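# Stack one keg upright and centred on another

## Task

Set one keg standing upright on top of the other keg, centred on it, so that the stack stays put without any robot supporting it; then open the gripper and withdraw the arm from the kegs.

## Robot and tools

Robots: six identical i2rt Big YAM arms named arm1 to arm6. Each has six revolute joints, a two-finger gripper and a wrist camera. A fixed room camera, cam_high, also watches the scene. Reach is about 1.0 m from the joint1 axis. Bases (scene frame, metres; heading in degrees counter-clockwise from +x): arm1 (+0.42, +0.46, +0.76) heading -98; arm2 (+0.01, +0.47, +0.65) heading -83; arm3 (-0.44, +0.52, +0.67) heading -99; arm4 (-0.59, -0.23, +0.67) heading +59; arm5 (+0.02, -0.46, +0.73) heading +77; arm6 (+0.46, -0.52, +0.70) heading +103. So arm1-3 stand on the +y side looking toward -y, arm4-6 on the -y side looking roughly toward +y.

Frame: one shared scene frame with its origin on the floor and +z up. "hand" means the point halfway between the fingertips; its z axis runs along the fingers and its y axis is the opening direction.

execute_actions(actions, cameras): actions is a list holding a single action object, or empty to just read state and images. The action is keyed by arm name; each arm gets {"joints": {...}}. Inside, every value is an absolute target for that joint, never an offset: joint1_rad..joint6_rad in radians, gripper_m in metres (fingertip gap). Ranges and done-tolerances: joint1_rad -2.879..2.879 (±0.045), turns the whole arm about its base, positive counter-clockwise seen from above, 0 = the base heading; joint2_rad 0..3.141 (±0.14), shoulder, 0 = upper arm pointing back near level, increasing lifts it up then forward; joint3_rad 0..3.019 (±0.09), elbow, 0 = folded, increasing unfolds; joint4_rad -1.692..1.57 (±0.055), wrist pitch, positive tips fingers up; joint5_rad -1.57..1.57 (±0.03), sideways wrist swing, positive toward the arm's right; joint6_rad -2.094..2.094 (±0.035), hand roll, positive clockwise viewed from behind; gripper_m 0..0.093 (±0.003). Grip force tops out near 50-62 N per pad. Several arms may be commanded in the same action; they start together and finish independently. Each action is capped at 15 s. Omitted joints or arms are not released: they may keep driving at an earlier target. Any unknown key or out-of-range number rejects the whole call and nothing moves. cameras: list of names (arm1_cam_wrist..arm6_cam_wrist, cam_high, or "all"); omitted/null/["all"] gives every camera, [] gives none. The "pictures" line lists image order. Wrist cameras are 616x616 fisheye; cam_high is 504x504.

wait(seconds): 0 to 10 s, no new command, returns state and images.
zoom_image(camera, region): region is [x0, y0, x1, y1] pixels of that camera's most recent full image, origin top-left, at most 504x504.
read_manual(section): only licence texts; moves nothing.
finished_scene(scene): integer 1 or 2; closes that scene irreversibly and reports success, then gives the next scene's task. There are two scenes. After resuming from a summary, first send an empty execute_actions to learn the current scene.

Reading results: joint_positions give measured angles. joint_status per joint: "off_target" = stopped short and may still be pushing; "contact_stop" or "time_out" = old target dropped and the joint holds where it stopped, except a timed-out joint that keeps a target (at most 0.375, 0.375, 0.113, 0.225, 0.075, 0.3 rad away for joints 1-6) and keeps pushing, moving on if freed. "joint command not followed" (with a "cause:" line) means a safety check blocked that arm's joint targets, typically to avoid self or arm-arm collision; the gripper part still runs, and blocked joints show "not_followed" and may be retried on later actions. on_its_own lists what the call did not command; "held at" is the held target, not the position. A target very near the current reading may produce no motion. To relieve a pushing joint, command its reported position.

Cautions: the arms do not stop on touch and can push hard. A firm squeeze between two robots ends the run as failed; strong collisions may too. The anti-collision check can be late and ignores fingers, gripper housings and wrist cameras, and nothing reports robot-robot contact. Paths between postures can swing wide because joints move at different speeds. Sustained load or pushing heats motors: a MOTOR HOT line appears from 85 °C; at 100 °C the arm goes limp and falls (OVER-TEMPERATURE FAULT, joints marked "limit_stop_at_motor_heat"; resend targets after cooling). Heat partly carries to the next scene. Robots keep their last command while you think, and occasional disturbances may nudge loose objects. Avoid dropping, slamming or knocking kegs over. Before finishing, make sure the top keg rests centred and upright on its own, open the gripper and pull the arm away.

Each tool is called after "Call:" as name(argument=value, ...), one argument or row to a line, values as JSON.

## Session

Call:
execute_actions(
  actions=[],
)

Scene clock: 0.00 s.
Motor temperatures (°C, as the motors report them): arm1=[28 31 32 25 28 25] | arm2=[29 28 33 26 26 28] | arm3=[27 27 28 27 25 28] | arm4=[29 33 33 27 30 26] | arm5=[28 30 31 28 27 27] | arm6=[25 27 31 27 29 27]
arm1.joint_positions: joint1_rad=+0.359 joint2_rad=+0.581 joint3_rad=+1.384 joint4_rad=-1.331 joint5_rad=+0.089 joint6_rad=-0.416 gripper_m=+0.094
arm1.joint_status: not commanded
arm1.hand: x=+0.4533 y=+0.2428 z=+1.3099 quat_wxyz=(-0.286, -0.409, -0.763, +0.410) (m; scene frame)
arm2.joint_positions: joint1_rad=-0.251 joint2_rad=+0.631 joint3_rad=+1.454 joint4_rad=-1.469 joint5_rad=-0.154 joint6_rad=+0.295 gripper_m=+0.095
arm2.joint_status: not commanded
arm2.hand: x=+0.0080 y=+0.2617 z=+1.1941 quat_wxyz=(-0.387, -0.730, -0.511, +0.237) (m; scene frame)
arm3.joint_positions: joint1_rad=+0.158 joint2_rad=+0.590 joint3_rad=+1.464 joint4_rad=-1.242 joint5_rad=+0.185 joint6_rad=+0.494 gripper_m=+0.095
arm3.joint_status: not commanded
arm3.hand: x=-0.4725 y=+0.3033 z=+1.2759 quat_wxyz=(-0.444, -0.732, -0.375, +0.356) (m; scene frame)
arm4.joint_positions: joint1_rad=-0.405 joint2_rad=+0.532 joint3_rad=+1.330 joint4_rad=-1.417 joint5_rad=-0.040 joint6_rad=-0.491 gripper_m=+0.094
arm4.joint_status: not commanded
arm4.hand: x=-0.4342 y=-0.1165 z=+1.1792 quat_wxyz=(-0.460, +0.473, -0.750, -0.050) (m; scene frame)
arm5.joint_positions: joint1_rad=+0.310 joint2_rad=+0.600 joint3_rad=+1.455 joint4_rad=-1.187 joint5_rad=+0.258 joint6_rad=+0.099 gripper_m=+0.094
arm5.joint_status: not commanded
arm5.hand: x=+0.0397 y=-0.2333 z=+1.3361 quat_wxyz=(-0.450, +0.516, -0.624, -0.376) (m; scene frame)
arm6.joint_positions: joint1_rad=-0.095 joint2_rad=+0.540 joint3_rad=+1.341 joint4_rad=-1.527 joint5_rad=-0.212 joint6_rad=+0.487 gripper_m=+0.095
arm6.joint_status: not commanded
arm6.hand: x=+0.4040 y=-0.3400 z=+1.1953 quat_wxyz=(-0.097, +0.551, -0.725, -0.402) (m; scene frame)
pictures: arm1_cam_wrist, arm2_cam_wrist, arm3_cam_wrist, arm4_cam_wrist, arm5_cam_wrist, arm6_cam_wrist, cam_high
Images, in order (width x height): arm1_cam_wrist 616x616, arm2_cam_wrist 616x616, arm3_cam_wrist 616x616, arm4_cam_wrist 616x616, arm5_cam_wrist 616x616, arm6_cam_wrist 616x616, cam_high 504x504.

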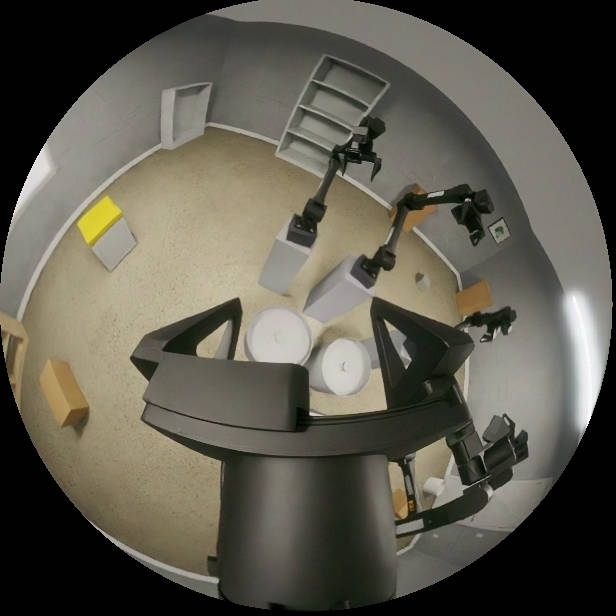

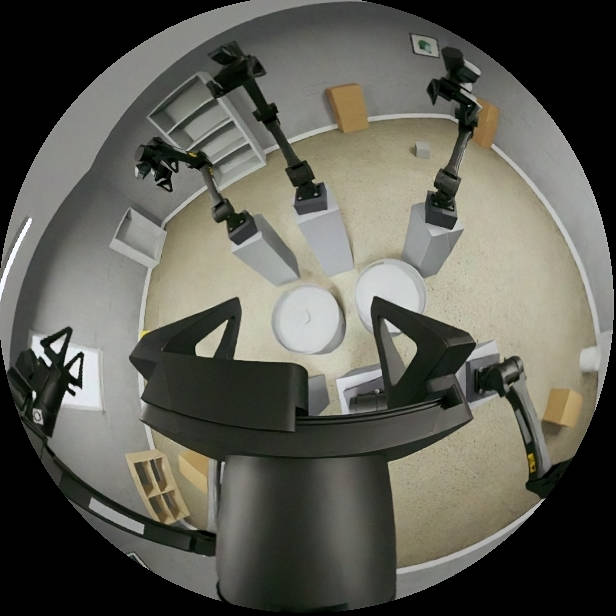

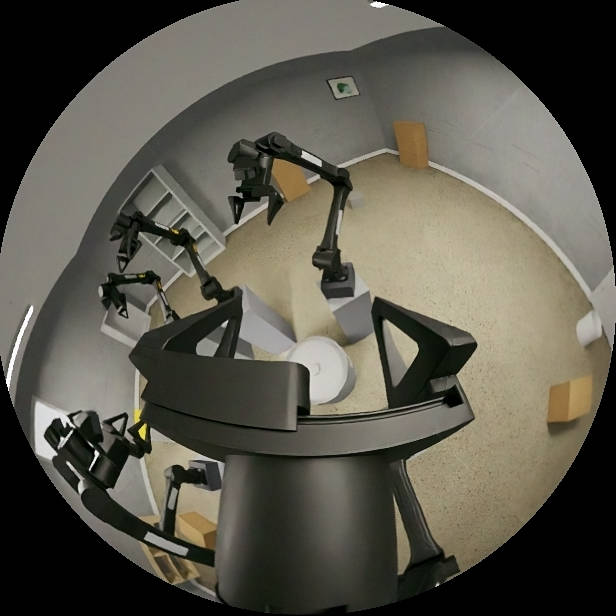

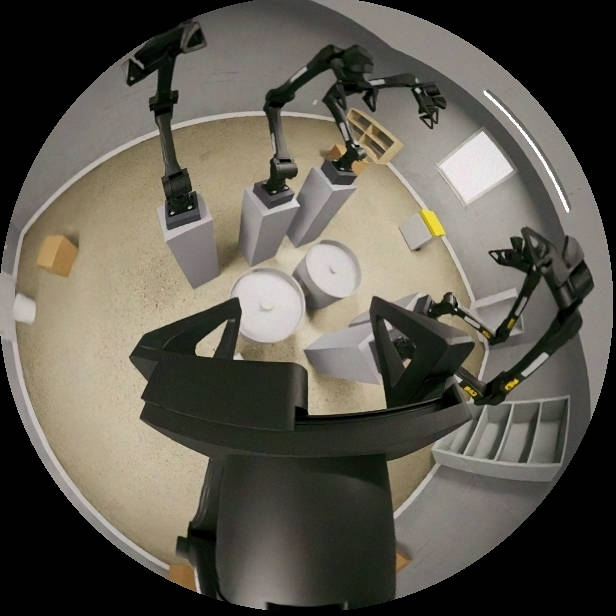

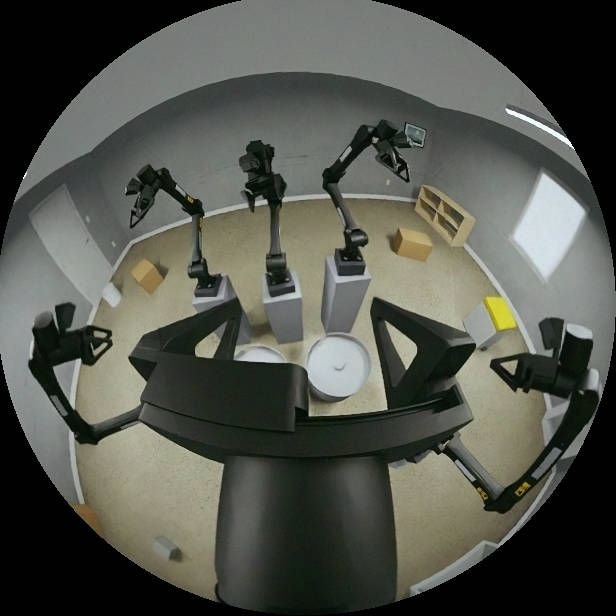

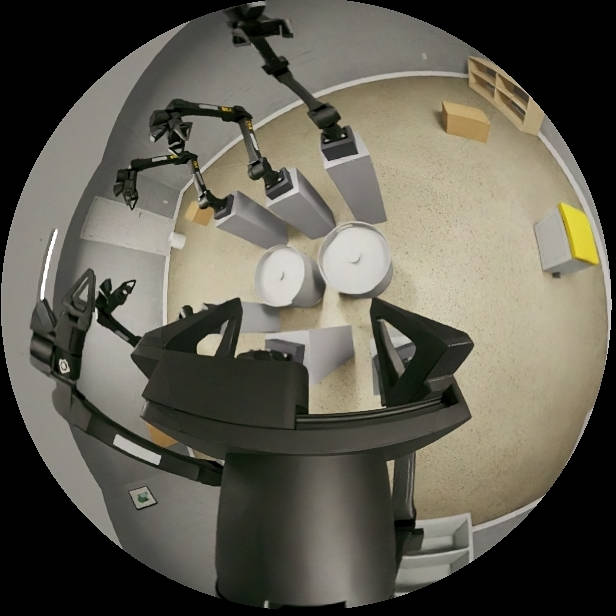

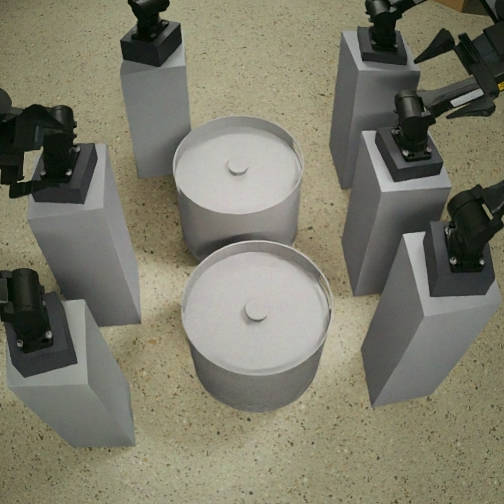

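Call:
zoom_image(
  camera="cam_high",
  region=[165, 225, 345, 405],
)

Call:
zoom_image(
  camera="arm6_cam_wrist",
  region=[300, 205, 410, 315],
)

Region (165, 225, 345, 405) of cam_high's 504x504 image, scaled by 2.800, with more detail than that image has.

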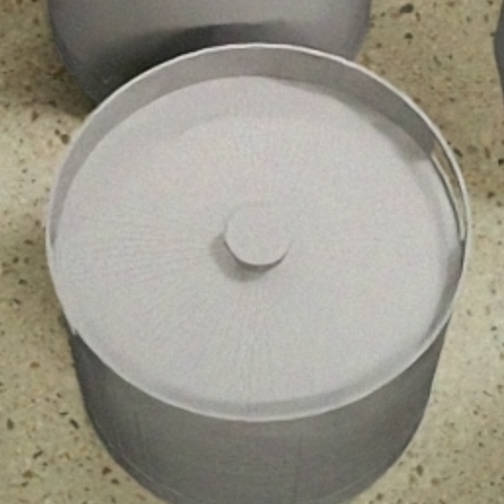

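Region (300, 205, 410, 315) of arm6_cam_wrist's 616x616 image, scaled by 4.582, with more detail than that image has.

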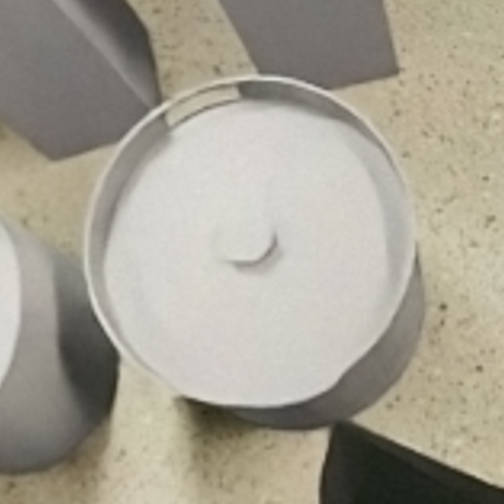

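Call:
execute_actions(
  actions=[
    {"arm1":{"joints":{"joint1_rad":0.258,"joint2_rad":2.041,"joint3_rad":0.78,"joint4_rad":-0.4,"joint5_rad":0,"joint6_rad":-0.369}},"arm2":{"joints":{"joint1_rad":0.338,"joint2_rad":1.669,"joint3_rad":0.686,"joint4_rad":-0.6,"joint5_rad":0,"joint6_rad":1.365}},"arm4":{"joints":{"joint1_rad":-0.806,"joint2_rad":2.4,"joint3_rad":2.1,"joint4_rad":-1.25,"joint5_rad":0,"joint6_rad":-1.775}},"arm5":{"joints":{"joint1_rad":-0.655,"joint2_rad":2.143,"joint3_rad":1.2,"joint4_rad":-0.7,"joint5_rad":0,"joint6_rad":-0.04}},"arm3":{"joints":{"joint1_rad":-0.35}},"arm6":{"joints":{"joint1_rad":-1.0}}},
  ],
  cameras=[],
)

Call:
execute_actions(
  actions=[
    {"arm1":{"joints":{"joint2_rad":2.61,"joint3_rad":1.0,"joint4_rad":0.04}},"arm2":{"joints":{"joint2_rad":2.268,"joint3_rad":0.759,"joint4_rad":-0.052}},"arm4":{"joints":{"joint2_rad":2.77,"joint3_rad":2.225,"joint4_rad":-0.972}},"arm5":{"joints":{"joint2_rad":2.582,"joint3_rad":1.356,"joint4_rad":-0.342}}},
  ],
  cameras=["arm1_cam_wrist","arm2_cam_wrist","arm4_cam_wrist","arm5_cam_wrist","cam_high"],
)

Scene clock: 25.33 s.
Motor temperatures (°C, as the motors report them): arm1=[28 31 36 25 28 25] | arm2=[29 28 37 27 26 28] | arm3=[27 27 32 27 25 28] | arm4=[29 33 37 27 30 26] | arm5=[28 30 34 28 27 27] | arm6=[25 27 34 27 29 27]
arm1.joint_positions: joint1_rad=+0.263 joint2_rad=+2.025 joint3_rad=+0.777 joint4_rad=-0.419 joint5_rad=+0.004 joint6_rad=-0.376 gripper_m=+0.094
arm1.joint_status: all done
arm1.hand: x=+0.4615 y=+0.1163 z=+0.5973 quat_wxyz=(+0.032, -0.510, -0.859, -0.036) (m; scene frame)
arm2.joint_positions: joint1_rad=+0.340 joint2_rad=+1.658 joint3_rad=+0.685 joint4_rad=-0.614 joint5_rad=-0.001 joint6_rad=+1.351 gripper_m=+0.095
arm2.joint_status: all done
arm2.hand: x=+0.1579 y=+0.1707 z=+0.5929 quat_wxyz=(+0.005, -0.943, -0.333, +0.001) (m; scene frame)
arm3.joint_positions: joint1_rad=-0.345 joint2_rad=+0.590 joint3_rad=+1.464 joint4_rad=-1.242 joint5_rad=+0.185 joint6_rad=+0.494 gripper_m=+0.095
arm3.joint_status: all done
arm3.hand: x=-0.5728 y=+0.3460 z=+1.2760 quat_wxyz=(-0.342, -0.802, -0.181, +0.455) (m; scene frame)
arm4.joint_positions: joint1_rad=-0.801 joint2_rad=+2.422 joint3_rad=+2.072 joint4_rad=-1.248 joint5_rad=-0.003 joint6_rad=-1.759 gripper_m=+0.094
arm4.joint_status: all done
arm4.hand: x=+0.0963 y=-0.0754 z=+0.6206 quat_wxyz=(+0.004, +0.836, -0.549, -0.013) (m; scene frame)
arm5.joint_positions: joint1_rad=-0.657 joint2_rad=+2.130 joint3_rad=+1.195 joint4_rad=-0.705 joint5_rad=+0.001 joint6_rad=-0.029 gripper_m=+0.094
arm5.joint_status: all done
arm5.hand: x=+0.3976 y=-0.1465 z=+0.5911 quat_wxyz=(+0.029, +0.354, -0.935, +0.012) (m; scene frame)
arm6.joint_positions: joint1_rad=-0.994 joint2_rad=+0.540 joint3_rad=+1.341 joint4_rad=-1.527 joint5_rad=-0.212 joint6_rad=+0.487 gripper_m=+0.095
arm6.joint_status: all done
arm6.hand: x=+0.5613 y=-0.3601 z=+1.1951 quat_wxyz=(-0.266, +0.184, -0.892, -0.315) (m; scene frame)
pictures: none
No camera images: the call's "cameras" was empty. Leave "cameras" out to get every camera's image.

Scene clock: 27.30 s.
Motor temperatures (°C, as the motors report them): arm1=[28 32 36 25 28 25] | arm2=[29 28 36 26 26 28] | arm3=[27 27 32 27 25 28] | arm4=[29 34 38 27 30 26] | arm5=[28 31 34 28 27 27] | arm6=[25 27 34 27 29 27]
arm1.joint_positions: joint1_rad=+0.263 joint2_rad=+2.616 joint3_rad=+0.997 joint4_rad=+0.022 joint5_rad=+0.004 joint6_rad=-0.376 gripper_m=+0.094
arm1.joint_status: all done
arm1.hand: x=+0.4627 y=+0.1036 z=+0.3977 quat_wxyz=(+0.010, -0.510, -0.860, -0.008) (m; scene frame)
arm2.joint_positions: joint1_rad=+0.340 joint2_rad=+2.268 joint3_rad=+0.749 joint4_rad=-0.067 joint5_rad=-0.001 joint6_rad=+1.352 gripper_m=+0.095
arm2.joint_status: all done
arm2.hand: x=+0.1579 y=+0.1696 z=+0.4026 quat_wxyz=(+0.004, -0.943, -0.333, +0.001) (m; scene frame)
arm3.joint_positions: joint1_rad=-0.345 joint2_rad=+0.590 joint3_rad=+1.464 joint4_rad=-1.242 joint5_rad=+0.185 joint6_rad=+0.494 gripper_m=+0.095
arm3.joint_status: not commanded
arm3.hand: x=-0.5728 y=+0.3460 z=+1.2760 quat_wxyz=(-0.342, -0.802, -0.181, +0.455) (m; scene frame)
arm4.joint_positions: joint1_rad=-0.801 joint2_rad=+2.782 joint3_rad=+2.198 joint4_rad=-0.981 joint5_rad=-0.003 joint6_rad=-1.760 gripper_m=+0.094
arm4.joint_status: all done
arm4.hand: x=+0.1134 y=-0.0694 z=+0.4125 quat_wxyz=(-0.009, +0.836, -0.548, -0.001) (m; scene frame)
arm5.joint_positions: joint1_rad=-0.657 joint2_rad=+2.589 joint3_rad=+1.343 joint4_rad=-0.351 joint5_rad=+0.001 joint6_rad=-0.029 gripper_m=+0.094
arm5.joint_status: all done
arm5.hand: x=+0.4030 y=-0.1425 z=+0.3921 quat_wxyz=(+0.009, +0.354, -0.935, +0.004) (m; scene frame)
arm6.joint_positions: joint1_rad=-0.994 joint2_rad=+0.540 joint3_rad=+1.341 joint4_rad=-1.527 joint5_rad=-0.212 joint6_rad=+0.487 gripper_m=+0.095
arm6.joint_status: not commanded
arm6.hand: x=+0.5613 y=-0.3601 z=+1.1951 quat_wxyz=(-0.266, +0.184, -0.892, -0.315) (m; scene frame)
pictures: arm1_cam_wrist, arm2_cam_wrist, arm4_cam_wrist, arm5_cam_wrist, cam_high
joint command not followed: on one or more control steps a check withheld the commanded joint targets of the arm1 arm, and it was not sent them on those steps.
cause: the commanded joint targets would bring a part of the robot too close to another arm (this arm's wrist (the part past joint 4) and the other arm's wrist (the part past joint 4)); next, command targets that bring no part of the robot closer to that arm.
Images, in order (width x height): arm1_cam_wrist 616x616, arm2_cam_wrist 616x616, arm4_cam_wrist 616x616, arm5_cam_wrist 616x616, cam_high 504x504.

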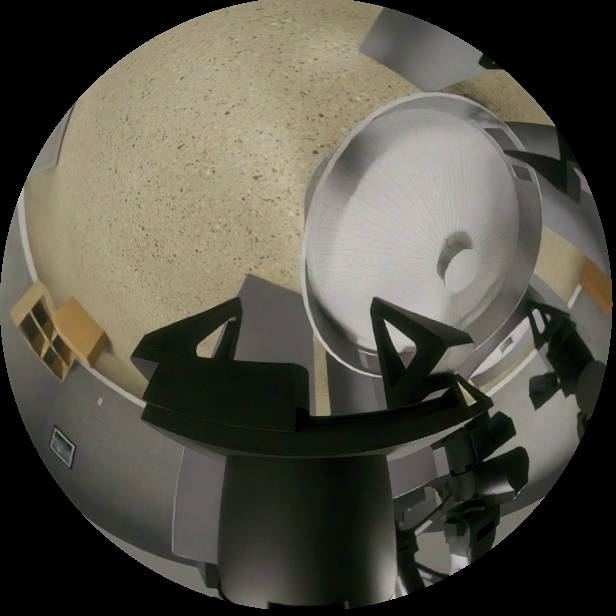

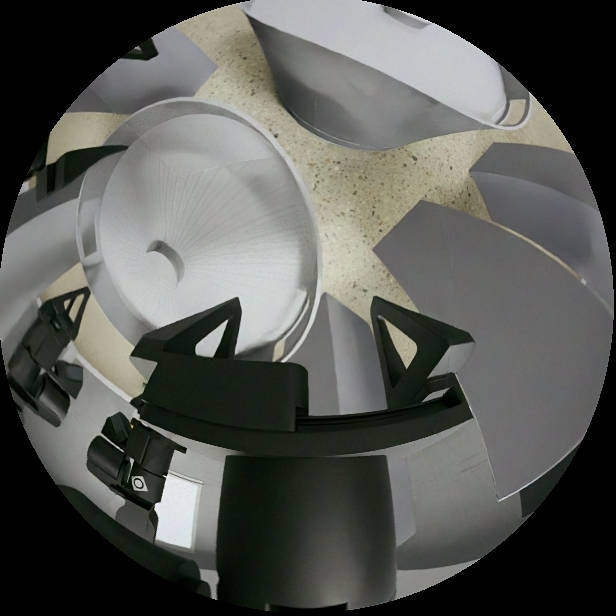

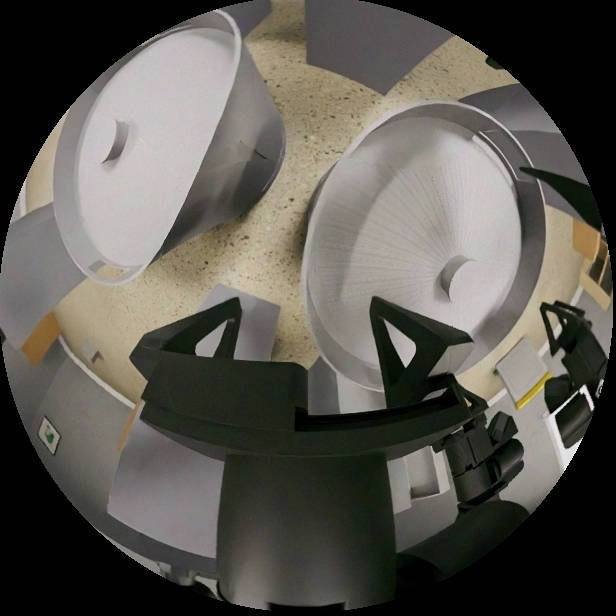

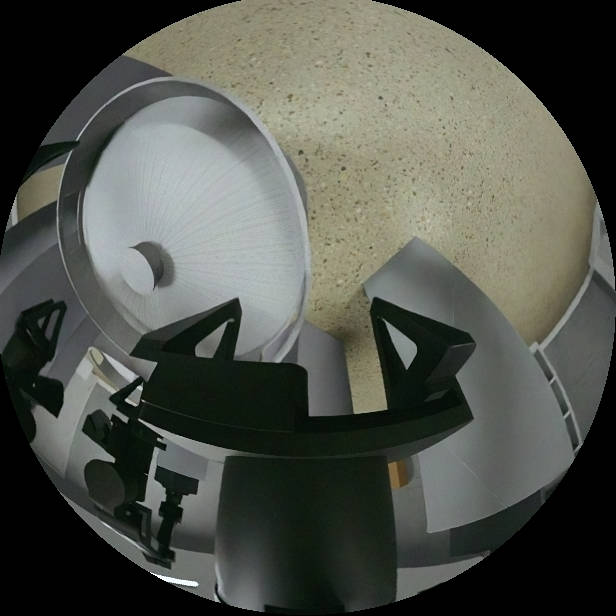

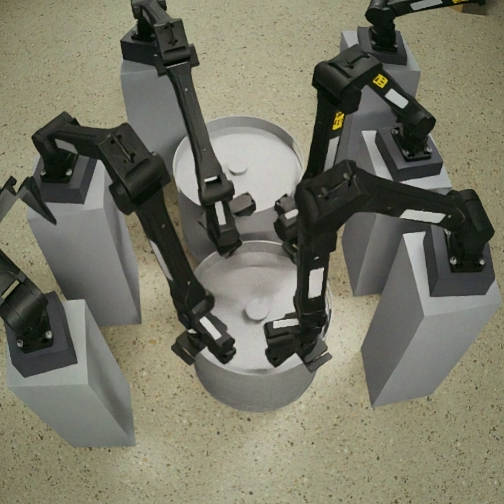

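Call:
execute_actions(
  actions=[
    {"arm1":{"joints":{"joint2_rad":2.855,"joint3_rad":1.178,"joint4_rad":0.098,"gripper_m":0.05}},"arm2":{"joints":{"joint1_rad":0.33,"joint2_rad":2.55,"joint3_rad":0.862,"joint4_rad":0.122,"gripper_m":0.05}},"arm4":{"joints":{"joint2_rad":2.995,"joint3_rad":2.42,"joint4_rad":-0.955,"gripper_m":0.05}},"arm5":{"joints":{"joint2_rad":2.805,"joint3_rad":1.508,"joint4_rad":-0.28,"gripper_m":0.05}}},
  ],
  cameras=["arm1_cam_wrist","arm2_cam_wrist","arm4_cam_wrist","arm5_cam_wrist"],
)

Scene clock: 34.00 s.
Motor temperatures (°C, as the motors report them): arm1=[28 32 34 25 28 25] | arm2=[29 29 35 26 26 28] | arm3=[27 27 32 27 25 28] | arm4=[29 35 38 27 30 26] | arm5=[28 31 33 28 27 27] | arm6=[25 27 34 27 29 27]
arm1.joint_positions: joint1_rad=+0.265 joint2_rad=+2.846 joint3_rad=+1.175 joint4_rad=+0.083 joint5_rad=-0.002 joint6_rad=-0.376 gripper_m=+0.050
arm1.joint_status: all done
arm1.hand: x=+0.4647 y=+0.1013 z=+0.3133 quat_wxyz=(+0.005, -0.509, -0.861, -0.007) (m; scene frame)
arm2.joint_positions: joint1_rad=+0.340 joint2_rad=+2.514 joint3_rad=+0.881 joint4_rad=+0.127 joint5_rad=-0.006 joint6_rad=+1.351 gripper_m=+0.050
arm2.joint_status: all done
arm2.hand: x=+0.1706 y=+0.1453 z=+0.3239 quat_wxyz=(-0.035, -0.942, -0.334, -0.006) (m; scene frame)
arm3.joint_positions: joint1_rad=-0.345 joint2_rad=+0.590 joint3_rad=+1.464 joint4_rad=-1.242 joint5_rad=+0.185 joint6_rad=+0.494 gripper_m=+0.095
arm3.joint_status: not commanded
arm3.hand: x=-0.5728 y=+0.3460 z=+1.2760 quat_wxyz=(-0.342, -0.802, -0.181, +0.455) (m; scene frame)
arm4.joint_positions: joint1_rad=-0.799 joint2_rad=+2.952 joint3_rad=+2.406 joint4_rad=-0.941 joint5_rad=-0.005 joint6_rad=-1.764 gripper_m=+0.050
arm4.joint_status: all done
arm4.hand: x=+0.1454 y=-0.0600 z=+0.3603 quat_wxyz=(-0.037, +0.837, -0.545, +0.025) (m; scene frame)
arm5.joint_positions: joint1_rad=-0.662 joint2_rad=+2.779 joint3_rad=+1.506 joint4_rad=-0.283 joint5_rad=+0.001 joint6_rad=-0.028 gripper_m=+0.050
arm5.joint_status: all done
arm5.hand: x=+0.4210 y=-0.1312 z=+0.3189 quat_wxyz=(-0.011, +0.351, -0.936, -0.002) (m; scene frame)
arm6.joint_positions: joint1_rad=-0.994 joint2_rad=+0.540 joint3_rad=+1.341 joint4_rad=-1.527 joint5_rad=-0.212 joint6_rad=+0.487 gripper_m=+0.095
arm6.joint_status: not commanded
arm6.hand: x=+0.5613 y=-0.3601 z=+1.1951 quat_wxyz=(-0.266, +0.184, -0.892, -0.315) (m; scene frame)
pictures: arm1_cam_wrist, arm2_cam_wrist, arm4_cam_wrist, arm5_cam_wrist
Images, in order (width x height): arm1_cam_wrist 616x616, arm2_cam_wrist 616x616, arm4_cam_wrist 616x616, arm5_cam_wrist 616x616.

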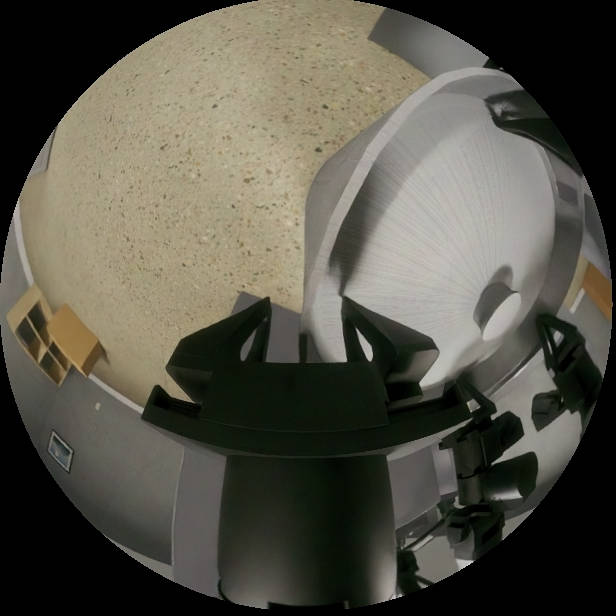

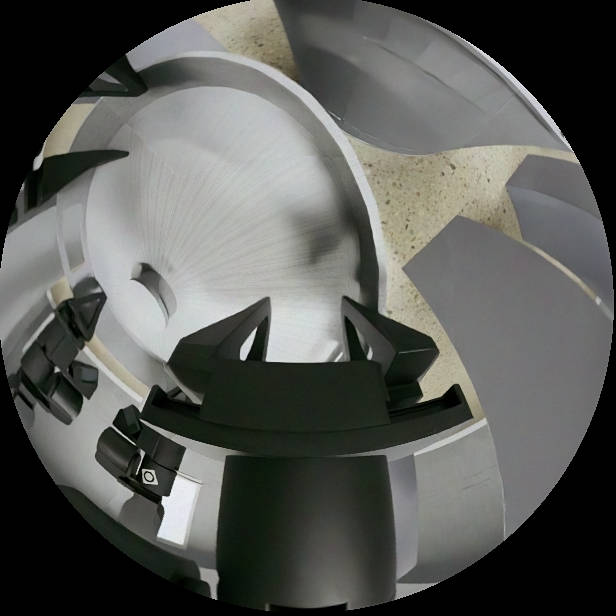

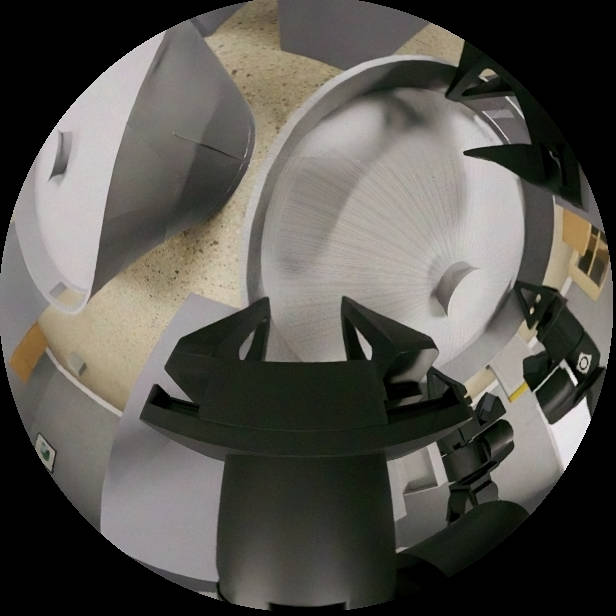

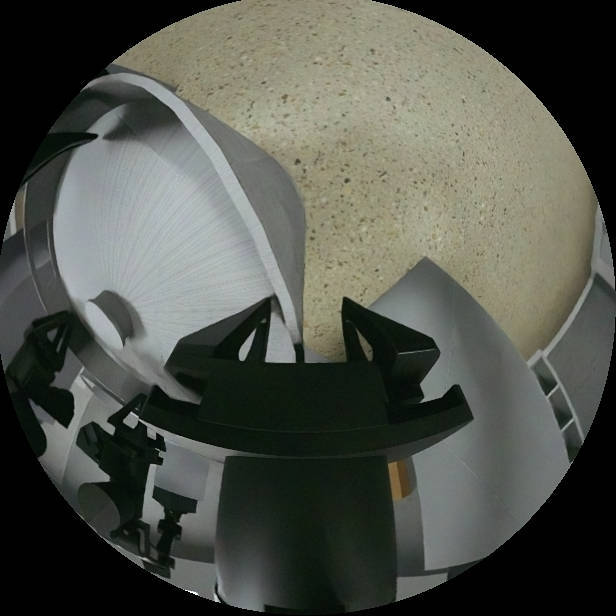

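Call:
execute_actions(
  actions=[
    {"arm2":{"joints":{"joint2_rad":2.3,"joint3_rad":0.78}},"arm4":{"joints":{"joint2_rad":2.8,"joint3_rad":2.25}},"arm5":{"joints":{"joint2_rad":2.82,"joint3_rad":1.5}}},
  ],
  cameras=[],
)

Call:
execute_actions(
  actions=[
    {"arm2":{"joints":{"joint2_rad":2.35,"joint3_rad":0.748,"joint4_rad":0.035,"gripper_m":0.093}},"arm4":{"joints":{"joint2_rad":2.815,"joint3_rad":2.21,"joint4_rad":-0.95,"gripper_m":0.093}}},
  ],
  cameras=["arm2_cam_wrist","arm4_cam_wrist"],
)

Scene clock: 43.00 s.
Motor temperatures (°C, as the motors report them): arm1=[28 32 33 25 28 25] | arm2=[29 29 34 26 26 28] | arm3=[27 27 32 27 25 28] | arm4=[29 37 37 27 30 26] | arm5=[28 32 33 28 27 27] | arm6=[25 27 34 27 29 27]
arm1.joint_positions: joint1_rad=+0.265 joint2_rad=+2.846 joint3_rad=+1.175 joint4_rad=+0.083 joint5_rad=-0.002 joint6_rad=-0.376 gripper_m=+0.050
arm1.joint_status: not commanded
arm1.hand: x=+0.4647 y=+0.1013 z=+0.3133 quat_wxyz=(+0.005, -0.509, -0.861, -0.007) (m; scene frame)
arm2.joint_positions: joint1_rad=+0.340 joint2_rad=+2.303 joint3_rad=+0.779 joint4_rad=+0.130 joint5_rad=-0.002 joint6_rad=+1.352 gripper_m=+0.050
arm2.joint_status: all done
arm2.hand: x=+0.1818 y=+0.1218 z=+0.3961 quat_wxyz=(-0.091, -0.939, -0.332, -0.011) (m; scene frame)
arm3.joint_positions: joint1_rad=-0.345 joint2_rad=+0.590 joint3_rad=+1.464 joint4_rad=-1.242 joint5_rad=+0.185 joint6_rad=+0.494 gripper_m=+0.095
arm3.joint_status: not commanded
arm3.hand: x=-0.5728 y=+0.3460 z=+1.2760 quat_wxyz=(-0.342, -0.802, -0.181, +0.455) (m; scene frame)
arm4.joint_positions: joint1_rad=-0.800 joint2_rad=+2.807 joint3_rad=+2.252 joint4_rad=-0.946 joint5_rad=-0.004 joint6_rad=-1.767 gripper_m=+0.050
arm4.joint_status: all done
arm4.hand: x=+0.1358 y=-0.0631 z=+0.4127 quat_wxyz=(-0.032, +0.838, -0.545, +0.021) (m; scene frame)
arm5.joint_positions: joint1_rad=-0.662 joint2_rad=+2.781 joint3_rad=+1.506 joint4_rad=-0.283 joint5_rad=+0.001 joint6_rad=-0.029 gripper_m=+0.050
arm5.joint_status: all done
arm5.hand: x=+0.4199 y=-0.1322 z=+0.3176 quat_wxyz=(-0.010, +0.351, -0.936, -0.002) (m; scene frame)
arm6.joint_positions: joint1_rad=-0.994 joint2_rad=+0.540 joint3_rad=+1.341 joint4_rad=-1.527 joint5_rad=-0.212 joint6_rad=+0.487 gripper_m=+0.095
arm6.joint_status: not commanded
arm6.hand: x=+0.5613 y=-0.3601 z=+1.1951 quat_wxyz=(-0.266, +0.184, -0.892, -0.315) (m; scene frame)
pictures: none
No camera images: the call's "cameras" was empty. Leave "cameras" out to get every camera's image.

Scene clock: 43.87 s.
Motor temperatures (°C, as the motors report them): arm1=[28 32 33 25 28 25] | arm2=[29 29 34 26 26 28] | arm3=[27 27 33 27 25 28] | arm4=[29 37 37 27 30 26] | arm5=[28 32 33 28 27 27] | arm6=[25 27 34 27 29 27]
arm1.joint_positions: joint1_rad=+0.265 joint2_rad=+2.846 joint3_rad=+1.175 joint4_rad=+0.083 joint5_rad=-0.002 joint6_rad=-0.376 gripper_m=+0.050
arm1.joint_status: not commanded
arm1.hand: x=+0.4647 y=+0.1013 z=+0.3133 quat_wxyz=(+0.005, -0.509, -0.861, -0.007) (m; scene frame)
arm2.joint_positions: joint1_rad=+0.340 joint2_rad=+2.341 joint3_rad=+0.750 joint4_rad=+0.046 joint5_rad=-0.002 joint6_rad=+1.352 gripper_m=+0.093
arm2.joint_status: all done
arm2.hand: x=+0.1579 y=+0.1699 z=+0.3801 quat_wxyz=(-0.016, -0.943, -0.333, -0.002) (m; scene frame)
arm3.joint_positions: joint1_rad=-0.345 joint2_rad=+0.590 joint3_rad=+1.464 joint4_rad=-1.242 joint5_rad=+0.185 joint6_rad=+0.494 gripper_m=+0.095
arm3.joint_status: not commanded
arm3.hand: x=-0.5728 y=+0.3460 z=+1.2760 quat_wxyz=(-0.342, -0.802, -0.181, +0.455) (m; scene frame)
arm4.joint_positions: joint1_rad=-0.800 joint2_rad=+2.812 joint3_rad=+2.209 joint4_rad=-0.946 joint5_rad=-0.004 joint6_rad=-1.767 gripper_m=+0.093
arm4.joint_status: all done
arm4.hand: x=+0.1150 y=-0.0676 z=+0.3951 quat_wxyz=(-0.015, +0.838, -0.545, +0.004) (m; scene frame)
arm5.joint_positions: joint1_rad=-0.662 joint2_rad=+2.781 joint3_rad=+1.506 joint4_rad=-0.283 joint5_rad=+0.001 joint6_rad=-0.029 gripper_m=+0.050
arm5.joint_status: not commanded
arm5.hand: x=+0.4199 y=-0.1322 z=+0.3176 quat_wxyz=(-0.010, +0.351, -0.936, -0.002) (m; scene frame)
arm6.joint_positions: joint1_rad=-0.994 joint2_rad=+0.540 joint3_rad=+1.341 joint4_rad=-1.527 joint5_rad=-0.212 joint6_rad=+0.487 gripper_m=+0.095
arm6.joint_status: not commanded
arm6.hand: x=+0.5613 y=-0.3601 z=+1.1951 quat_wxyz=(-0.266, +0.184, -0.892, -0.315) (m; scene frame)
pictures: arm2_cam_wrist, arm4_cam_wrist
Images, in order (width x height): arm2_cam_wrist 616x616, arm4_cam_wrist 616x616.

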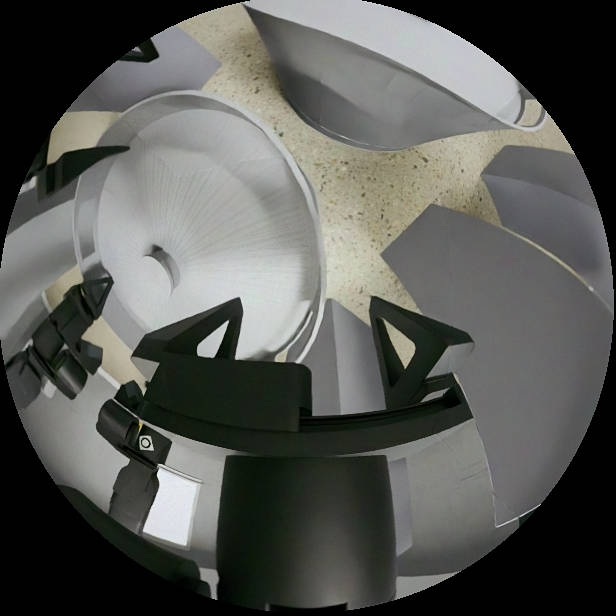

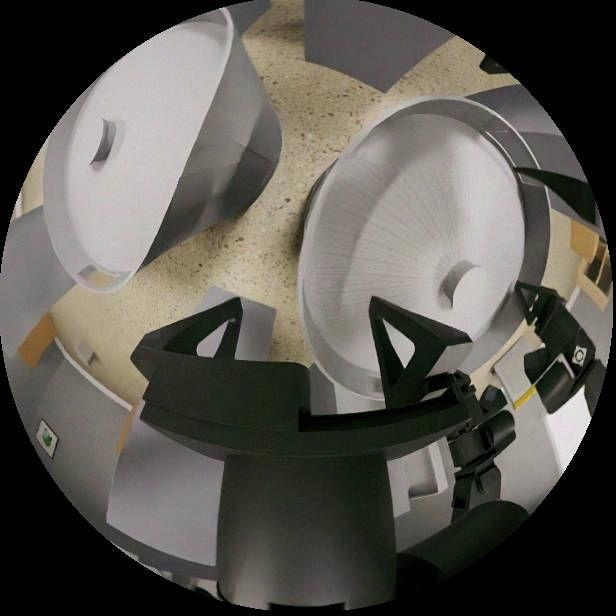

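Call:
execute_actions(
  actions=[
    {"arm2":{"joints":{"joint2_rad":2.555,"joint3_rad":0.846,"joint4_rad":0.125}},"arm4":{"joints":{"joint2_rad":2.985,"joint3_rad":2.365,"joint4_rad":-0.94}}},
  ],
  cameras=["arm2_cam_wrist","arm4_cam_wrist"],
)

Scene clock: 48.40 s.
Motor temperatures (°C, as the motors report them): arm1=[28 33 33 25 28 25] | arm2=[29 29 34 26 26 28] | arm3=[27 27 33 27 25 28] | arm4=[29 37 37 27 30 26] | arm5=[28 32 33 28 27 27] | arm6=[25 27 34 27 29 27]
arm1.joint_positions: joint1_rad=+0.265 joint2_rad=+2.846 joint3_rad=+1.175 joint4_rad=+0.083 joint5_rad=-0.002 joint6_rad=-0.376 gripper_m=+0.050
arm1.joint_status: not commanded
arm1.hand: x=+0.4647 y=+0.1013 z=+0.3133 quat_wxyz=(+0.005, -0.509, -0.861, -0.007) (m; scene frame)
arm2.joint_positions: joint1_rad=+0.340 joint2_rad=+2.558 joint3_rad=+0.845 joint4_rad=+0.116 joint5_rad=-0.002 joint6_rad=+1.352 gripper_m=+0.093
arm2.joint_status: all done
arm2.hand: x=+0.1500 y=+0.1854 z=+0.3112 quat_wxyz=(+0.009, -0.943, -0.333, +0.001) (m; scene frame)
arm3.joint_positions: joint1_rad=-0.345 joint2_rad=+0.590 joint3_rad=+1.464 joint4_rad=-1.242 joint5_rad=+0.185 joint6_rad=+0.494 gripper_m=+0.095
arm3.joint_status: not commanded
arm3.hand: x=-0.5728 y=+0.3460 z=+1.2760 quat_wxyz=(-0.342, -0.802, -0.181, +0.455) (m; scene frame)
arm4.joint_positions: joint1_rad=-0.800 joint2_rad=+2.967 joint3_rad=+2.344 joint4_rad=-0.943 joint5_rad=-0.003 joint6_rad=-1.768 gripper_m=+0.093
arm4.joint_status: all done
arm4.hand: x=+0.1110 y=-0.0686 z=+0.3293 quat_wxyz=(-0.008, +0.838, -0.545, -0.002) (m; scene frame)
arm5.joint_positions: joint1_rad=-0.662 joint2_rad=+2.781 joint3_rad=+1.506 joint4_rad=-0.283 joint5_rad=+0.001 joint6_rad=-0.029 gripper_m=+0.050
arm5.joint_status: not commanded
arm5.hand: x=+0.4199 y=-0.1322 z=+0.3176 quat_wxyz=(-0.010, +0.351, -0.936, -0.002) (m; scene frame)
arm6.joint_positions: joint1_rad=-0.994 joint2_rad=+0.540 joint3_rad=+1.341 joint4_rad=-1.527 joint5_rad=-0.212 joint6_rad=+0.487 gripper_m=+0.095
arm6.joint_status: not commanded
arm6.hand: x=+0.5613 y=-0.3601 z=+1.1951 quat_wxyz=(-0.266, +0.184, -0.892, -0.315) (m; scene frame)
pictures: arm2_cam_wrist, arm4_cam_wrist
Images, in order (width x height): arm2_cam_wrist 616x616, arm4_cam_wrist 616x616.

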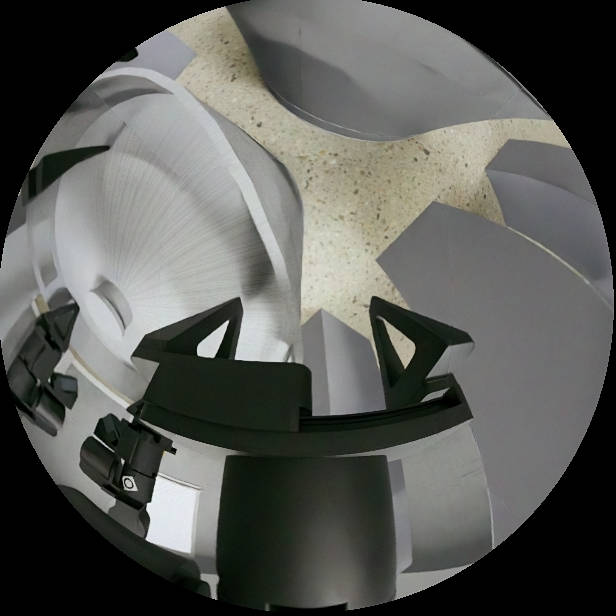

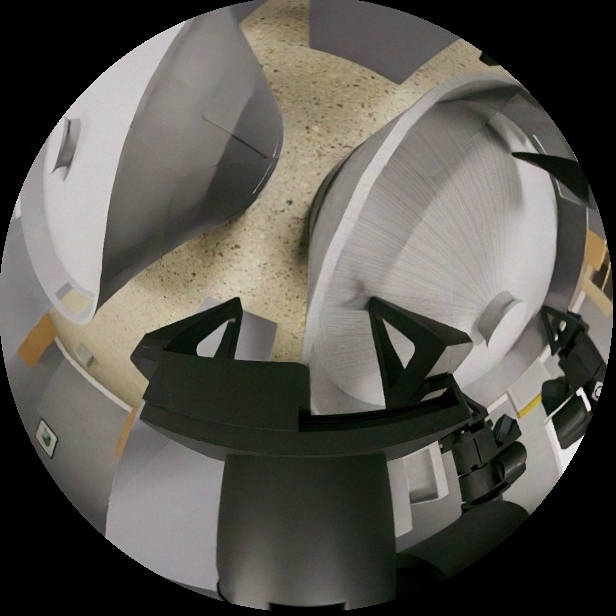

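Call:
execute_actions(
  actions=[
    {"arm1":{"joints":{"gripper_m":0}},"arm2":{"joints":{"joint4_rad":0.155,"gripper_m":0}},"arm4":{"joints":{"joint2_rad":3.0,"gripper_m":0}},"arm5":{"joints":{"gripper_m":0}}},
  ],
  cameras=["arm2_cam_wrist"],
)

Scene clock: 52.23 s.
Motor temperatures (°C, as the motors report them): arm1=[28 33 33 25 28 25] | arm2=[29 29 34 26 26 28] | arm3=[27 27 33 27 25 28] | arm4=[29 38 37 27 30 26] | arm5=[28 32 32 28 27 27] | arm6=[25 27 35 27 29 27]
arm1.joint_positions: joint1_rad=+0.266 joint2_rad=+2.846 joint3_rad=+1.175 joint4_rad=+0.084 joint5_rad=-0.004 joint6_rad=-0.366 gripper_m=+0.001
arm1.joint_status: all done
arm1.hand: x=+0.4653 y=+0.1013 z=+0.3133 quat_wxyz=(+0.004, -0.513, -0.858, -0.007) (m; scene frame)
arm2.joint_positions: joint1_rad=+0.340 joint2_rad=+2.558 joint3_rad=+0.844 joint4_rad=+0.141 joint5_rad=-0.001 joint6_rad=+1.362 gripper_m=+0.002
arm2.joint_status: all done
arm2.hand: x=+0.1522 y=+0.1803 z=+0.3112 quat_wxyz=(-0.003, -0.944, -0.329, +0.001) (m; scene frame)
arm3.joint_positions: joint1_rad=-0.345 joint2_rad=+0.590 joint3_rad=+1.464 joint4_rad=-1.242 joint5_rad=+0.185 joint6_rad=+0.494 gripper_m=+0.095
arm3.joint_status: not commanded
arm3.hand: x=-0.5728 y=+0.3460 z=+1.2760 quat_wxyz=(-0.342, -0.802, -0.181, +0.455) (m; scene frame)
arm4.joint_positions: joint1_rad=-0.800 joint2_rad=+2.974 joint3_rad=+2.347 joint4_rad=-0.929 joint5_rad=-0.004 joint6_rad=-1.749 gripper_m=+0.002
arm4.joint_status: all done
arm4.hand: x=+0.1123 y=-0.0675 z=+0.3254 quat_wxyz=(-0.012, +0.834, -0.552, +0.001) (m; scene frame)
arm5.joint_positions: joint1_rad=-0.654 joint2_rad=+2.782 joint3_rad=+1.506 joint4_rad=-0.283 joint5_rad=+0.005 joint6_rad=-0.035 gripper_m=+0.001
arm5.joint_status: all done
arm5.hand: x=+0.4172 y=-0.1299 z=+0.3170 quat_wxyz=(-0.010, +0.358, -0.934, +0.001) (m; scene frame)
arm6.joint_positions: joint1_rad=-0.994 joint2_rad=+0.540 joint3_rad=+1.341 joint4_rad=-1.527 joint5_rad=-0.212 joint6_rad=+0.487 gripper_m=+0.095
arm6.joint_status: not commanded
arm6.hand: x=+0.5613 y=-0.3601 z=+1.1951 quat_wxyz=(-0.266, +0.184, -0.892, -0.315) (m; scene frame)
pictures: arm2_cam_wrist
Images, in order (width x height): arm2_cam_wrist 616x616.

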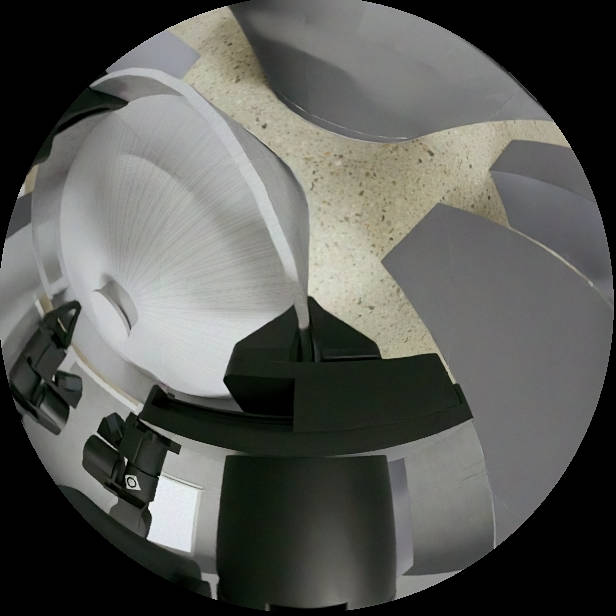

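Call:
execute_actions(
  actions=[
    {"arm1":{"joints":{"joint1_rad":0.266,"joint2_rad":2.39,"joint3_rad":0.905,"joint4_rad":-0.01}},"arm2":{"joints":{"joint1_rad":0.34,"joint2_rad":2.03,"joint3_rad":0.675,"joint4_rad":-0.135}},"arm4":{"joints":{"joint2_rad":2.615,"joint3_rad":2.2,"joint4_rad":-1.03,"joint6_rad":-1.75}},"arm5":{"joints":{"joint2_rad":2.39,"joint3_rad":1.325,"joint4_rad":-0.425}}},
  ],
  cameras=[],
)

Call:
execute_actions(
  actions=[
    {"arm1":{"joints":{"joint1_rad":0.183,"joint2_rad":1.95,"joint3_rad":0.775,"joint4_rad":-0.29,"joint6_rad":-0.449}},"arm2":{"joints":{"joint1_rad":0.253,"joint2_rad":1.535,"joint3_rad":0.64,"joint4_rad":-0.57,"joint6_rad":1.275}},"arm4":{"joints":{"joint1_rad":-0.79,"joint2_rad":2.305,"joint3_rad":1.995,"joint4_rad":-1.125,"joint6_rad":-1.74}},"arm5":{"joints":{"joint1_rad":-0.615,"joint2_rad":2.03,"joint3_rad":1.17,"joint4_rad":-0.61,"joint6_rad":0.004}}},
  ],
  cameras=[],
)

Call:
execute_actions(
  actions=[
    {"arm1":{"joints":{"joint1_rad":0.099,"joint2_rad":1.545,"joint3_rad":0.815,"joint4_rad":-0.715,"joint6_rad":-0.533}},"arm2":{"joints":{"joint1_rad":0.16,"joint2_rad":1.17,"joint3_rad":0.795,"joint4_rad":-1.07,"joint6_rad":1.182}},"arm4":{"joints":{"joint1_rad":-0.78,"joint2_rad":2.08,"joint3_rad":1.98,"joint4_rad":-1.33,"joint6_rad":-1.73}},"arm5":{"joints":{"joint1_rad":-0.573,"joint2_rad":1.71,"joint3_rad":1.165,"joint4_rad":-0.905,"joint6_rad":0.046}}},
  ],
  cameras=["arm4_cam_wrist","cam_high"],
)

Scene clock: 79.53 s.
Motor temperatures (°C, as the motors report them): arm1=[28 33 32 25 28 25] | arm2=[29 30 33 26 26 28] | arm3=[27 27 33 27 25 28] | arm4=[29 39 37 27 30 26] | arm5=[28 33 32 28 27 27] | arm6=[25 27 35 27 29 27]
arm1.joint_positions: joint1_rad=+0.268 joint2_rad=+2.481 joint3_rad=+0.907 joint4_rad=-0.008 joint5_rad=-0.013 joint6_rad=-0.368 gripper_m=+0.001
arm1.joint_status: all done
arm1.hand: x=+0.4675 y=+0.1045 z=+0.4447 quat_wxyz=(-0.001, -0.512, -0.859, -0.008) (m; scene frame)
arm2.joint_positions: joint1_rad=+0.346 joint2_rad=+2.149 joint3_rad=+0.681 joint4_rad=-0.125 joint5_rad=-0.010 joint6_rad=+1.365 gripper_m=+0.002
arm2.joint_status: all done
arm2.hand: x=+0.1548 y=+0.1839 z=+0.4373 quat_wxyz=(+0.009, -0.944, -0.330, -0.003) (m; scene frame)
arm3.joint_positions: joint1_rad=-0.345 joint2_rad=+0.590 joint3_rad=+1.464 joint4_rad=-1.242 joint5_rad=+0.185 joint6_rad=+0.494 gripper_m=+0.095
arm3.joint_status: not commanded
arm3.hand: x=-0.5728 y=+0.3460 z=+1.2760 quat_wxyz=(-0.342, -0.802, -0.181, +0.455) (m; scene frame)
arm4.joint_positions: joint1_rad=-0.795 joint2_rad=+2.717 joint3_rad=+2.164 joint4_rad=-1.008 joint5_rad=-0.020 joint6_rad=-1.739 gripper_m=+0.002
arm4.joint_status: all done
arm4.hand: x=+0.1136 y=-0.0620 z=+0.4471 quat_wxyz=(-0.016, +0.832, -0.555, -0.006) (m; scene frame)
arm5.joint_positions: joint1_rad=-0.650 joint2_rad=+2.483 joint3_rad=+1.322 joint4_rad=-0.396 joint5_rad=+0.000 joint6_rad=-0.036 gripper_m=+0.001
arm5.joint_status: all done
arm5.hand: x=+0.4182 y=-0.1246 z=+0.4410 quat_wxyz=(-0.010, +0.360, -0.933, -0.003) (m; scene frame)
arm6.joint_positions: joint1_rad=-0.994 joint2_rad=+0.540 joint3_rad=+1.341 joint4_rad=-1.527 joint5_rad=-0.212 joint6_rad=+0.487 gripper_m=+0.095
arm6.joint_status: not commanded
arm6.hand: x=+0.5613 y=-0.3601 z=+1.1951 quat_wxyz=(-0.266, +0.184, -0.892, -0.315) (m; scene frame)
pictures: none
No camera images: the call's "cameras" was empty. Leave "cameras" out to get every camera's image.

Scene clock: 80.77 s.
Motor temperatures (°C, as the motors report them): arm1=[28 33 32 25 28 25] | arm2=[29 30 33 26 26 28] | arm3=[27 27 33 27 25 28] | arm4=[29 40 38 27 30 26] | arm5=[28 33 32 28 27 27] | arm6=[25 27 35 27 29 27]
arm1.joint_positions: joint1_rad=+0.183 joint2_rad=+2.042 joint3_rad=+0.748 joint4_rad=-0.287 joint5_rad=-0.009 joint6_rad=-0.452 gripper_m=+0.001
arm1.joint_status: all done
arm1.hand: x=+0.4364 y=+0.1040 z=+0.5874 quat_wxyz=(-0.001, -0.512, -0.859, -0.006) (m; scene frame)
arm2.joint_positions: joint1_rad=+0.258 joint2_rad=+1.658 joint3_rad=+0.614 joint4_rad=-0.548 joint5_rad=-0.012 joint6_rad=+1.276 gripper_m=+0.002
arm2.joint_status: all done
arm2.hand: x=+0.1259 y=+0.1824 z=+0.5786 quat_wxyz=(+0.007, -0.944, -0.330, -0.004) (m; scene frame)
arm3.joint_positions: joint1_rad=-0.345 joint2_rad=+0.590 joint3_rad=+1.464 joint4_rad=-1.242 joint5_rad=+0.185 joint6_rad=+0.494 gripper_m=+0.095
arm3.joint_status: not commanded
arm3.hand: x=-0.5728 y=+0.3460 z=+1.2760 quat_wxyz=(-0.342, -0.802, -0.181, +0.455) (m; scene frame)
arm4.joint_positions: joint1_rad=-0.780 joint2_rad=+2.398 joint3_rad=+1.942 joint4_rad=-1.111 joint5_rad=-0.017 joint6_rad=-1.727 gripper_m=+0.002
arm4.joint_status: all done
arm4.hand: x=+0.0797 y=-0.0610 z=+0.5914 quat_wxyz=(-0.012, +0.833, -0.553, -0.007) (m; scene frame)
arm5.joint_positions: joint1_rad=-0.608 joint2_rad=+2.122 joint3_rad=+1.150 joint4_rad=-0.590 joint5_rad=+0.000 joint6_rad=+0.004 gripper_m=+0.001
arm5.joint_status: all done
arm5.hand: x=+0.3860 y=-0.1246 z=+0.5844 quat_wxyz=(-0.008, +0.362, -0.932, -0.002) (m; scene frame)
arm6.joint_positions: joint1_rad=-0.994 joint2_rad=+0.540 joint3_rad=+1.341 joint4_rad=-1.527 joint5_rad=-0.212 joint6_rad=+0.487 gripper_m=+0.095
arm6.joint_status: not commanded
arm6.hand: x=+0.5613 y=-0.3601 z=+1.1951 quat_wxyz=(-0.266, +0.184, -0.892, -0.315) (m; scene frame)
pictures: none
No camera images: the call's "cameras" was empty. Leave "cameras" out to get every camera's image.

Scene clock: 83.27 s.
Motor temperatures (°C, as the motors report them): arm1=[28 34 33 25 28 25] | arm2=[29 30 35 26 26 28] | arm3=[27 27 33 27 25 28] | arm4=[29 40 39 27 30 26] | arm5=[28 33 32 28 28 27] | arm6=[25 27 35 27 29 27]
arm1.joint_positions: joint1_rad=+0.096 joint2_rad=+1.653 joint3_rad=+0.735 joint4_rad=-0.686 joint5_rad=-0.005 joint6_rad=-0.544 gripper_m=+0.002
arm1.joint_status: all done
arm1.hand: x=+0.4054 y=+0.1157 z=+0.7168 quat_wxyz=(+0.006, -0.510, -0.860, -0.015) (m; scene frame)
arm2.joint_positions: joint1_rad=+0.177 joint2_rad=+1.281 joint3_rad=+0.701 joint4_rad=-1.018 joint5_rad=-0.006 joint6_rad=+1.190 gripper_m=+0.002
arm2.joint_status: joint3_rad time_out (moved +0.087 of +0.181); the others done
arm2.on_its_own: joint3_rad reads +0.701 and still pushes toward +0.795 since a time_out
arm2.hand: x=+0.0958 y=+0.1919 z=+0.7103 quat_wxyz=(+0.010, -0.943, -0.333, -0.002) (m; scene frame)
arm3.joint_positions: joint1_rad=-0.345 joint2_rad=+0.590 joint3_rad=+1.464 joint4_rad=-1.242 joint5_rad=+0.185 joint6_rad=+0.494 gripper_m=+0.095
arm3.joint_status: not commanded
arm3.hand: x=-0.5728 y=+0.3460 z=+1.2760 quat_wxyz=(-0.342, -0.802, -0.181, +0.455) (m; scene frame)
arm4.joint_positions: joint1_rad=-0.743 joint2_rad=+2.190 joint3_rad=+1.918 joint4_rad=-1.316 joint5_rad=+0.011 joint6_rad=-1.690 gripper_m=+0.003
arm4.joint_status: joint6_rad off_target (ended at -1.691, target -1.730); the others done
arm4.hand: x=+0.0456 y=-0.0512 z=+0.7196 quat_wxyz=(+0.005, +0.833, -0.553, -0.004) (m; scene frame)
arm5.joint_positions: joint1_rad=-0.554 joint2_rad=+1.848 joint3_rad=+1.134 joint4_rad=-0.850 joint5_rad=-0.013 joint6_rad=+0.052 gripper_m=+0.001
arm5.joint_status: joint4_rad time_out (moved -0.260 of -0.315); the others done
arm5.on_its_own: joint4_rad reads -0.850 and still pushes toward -0.905 since a time_out
arm5.hand: x=+0.3547 y=-0.1143 z=+0.7081 quat_wxyz=(-0.004, +0.365, -0.931, -0.007) (m; scene frame)
arm6.joint_positions: joint1_rad=-0.994 joint2_rad=+0.540 joint3_rad=+1.341 joint4_rad=-1.527 joint5_rad=-0.212 joint6_rad=+0.487 gripper_m=+0.095
arm6.joint_status: not commanded
arm6.hand: x=+0.5613 y=-0.3601 z=+1.1951 quat_wxyz=(-0.266, +0.184, -0.892, -0.315) (m; scene frame)
pictures: arm4_cam_wrist, cam_high
joint command not followed: on one or more control steps a check withheld the commanded joint targets of the arm1 arm, and it was not sent them on those steps.
cause: the commanded joint targets would bring a part of the robot too close to another arm (this arm's wrist (the part past joint 4) and the other arm's wrist (the part past joint 4)); next, command targets that bring no part of the robot closer to that arm.
joint command not followed: on one or more control steps a check withheld the commanded joint targets of the arm5 arm, and it was not sent them on those steps.
cause: the commanded joint targets would bring a part of the robot too close to another arm (this arm's wrist (the part past joint 4) and the other arm's wrist (the part past joint 4)); next, command targets that bring no part of the robot closer to that arm.
Images, in order (width x height): arm4_cam_wrist 616x616, cam_high 504x504.

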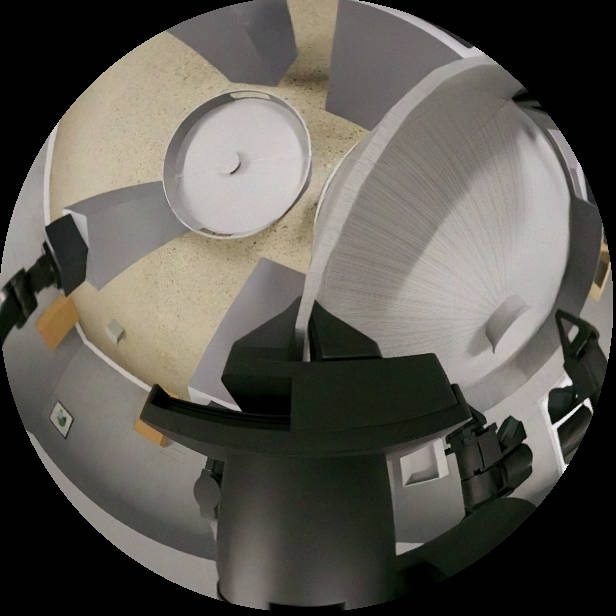

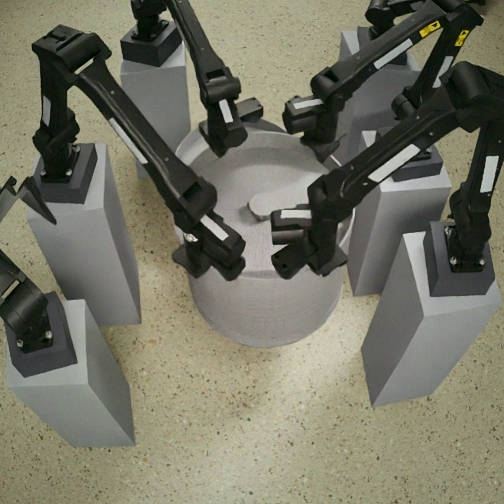

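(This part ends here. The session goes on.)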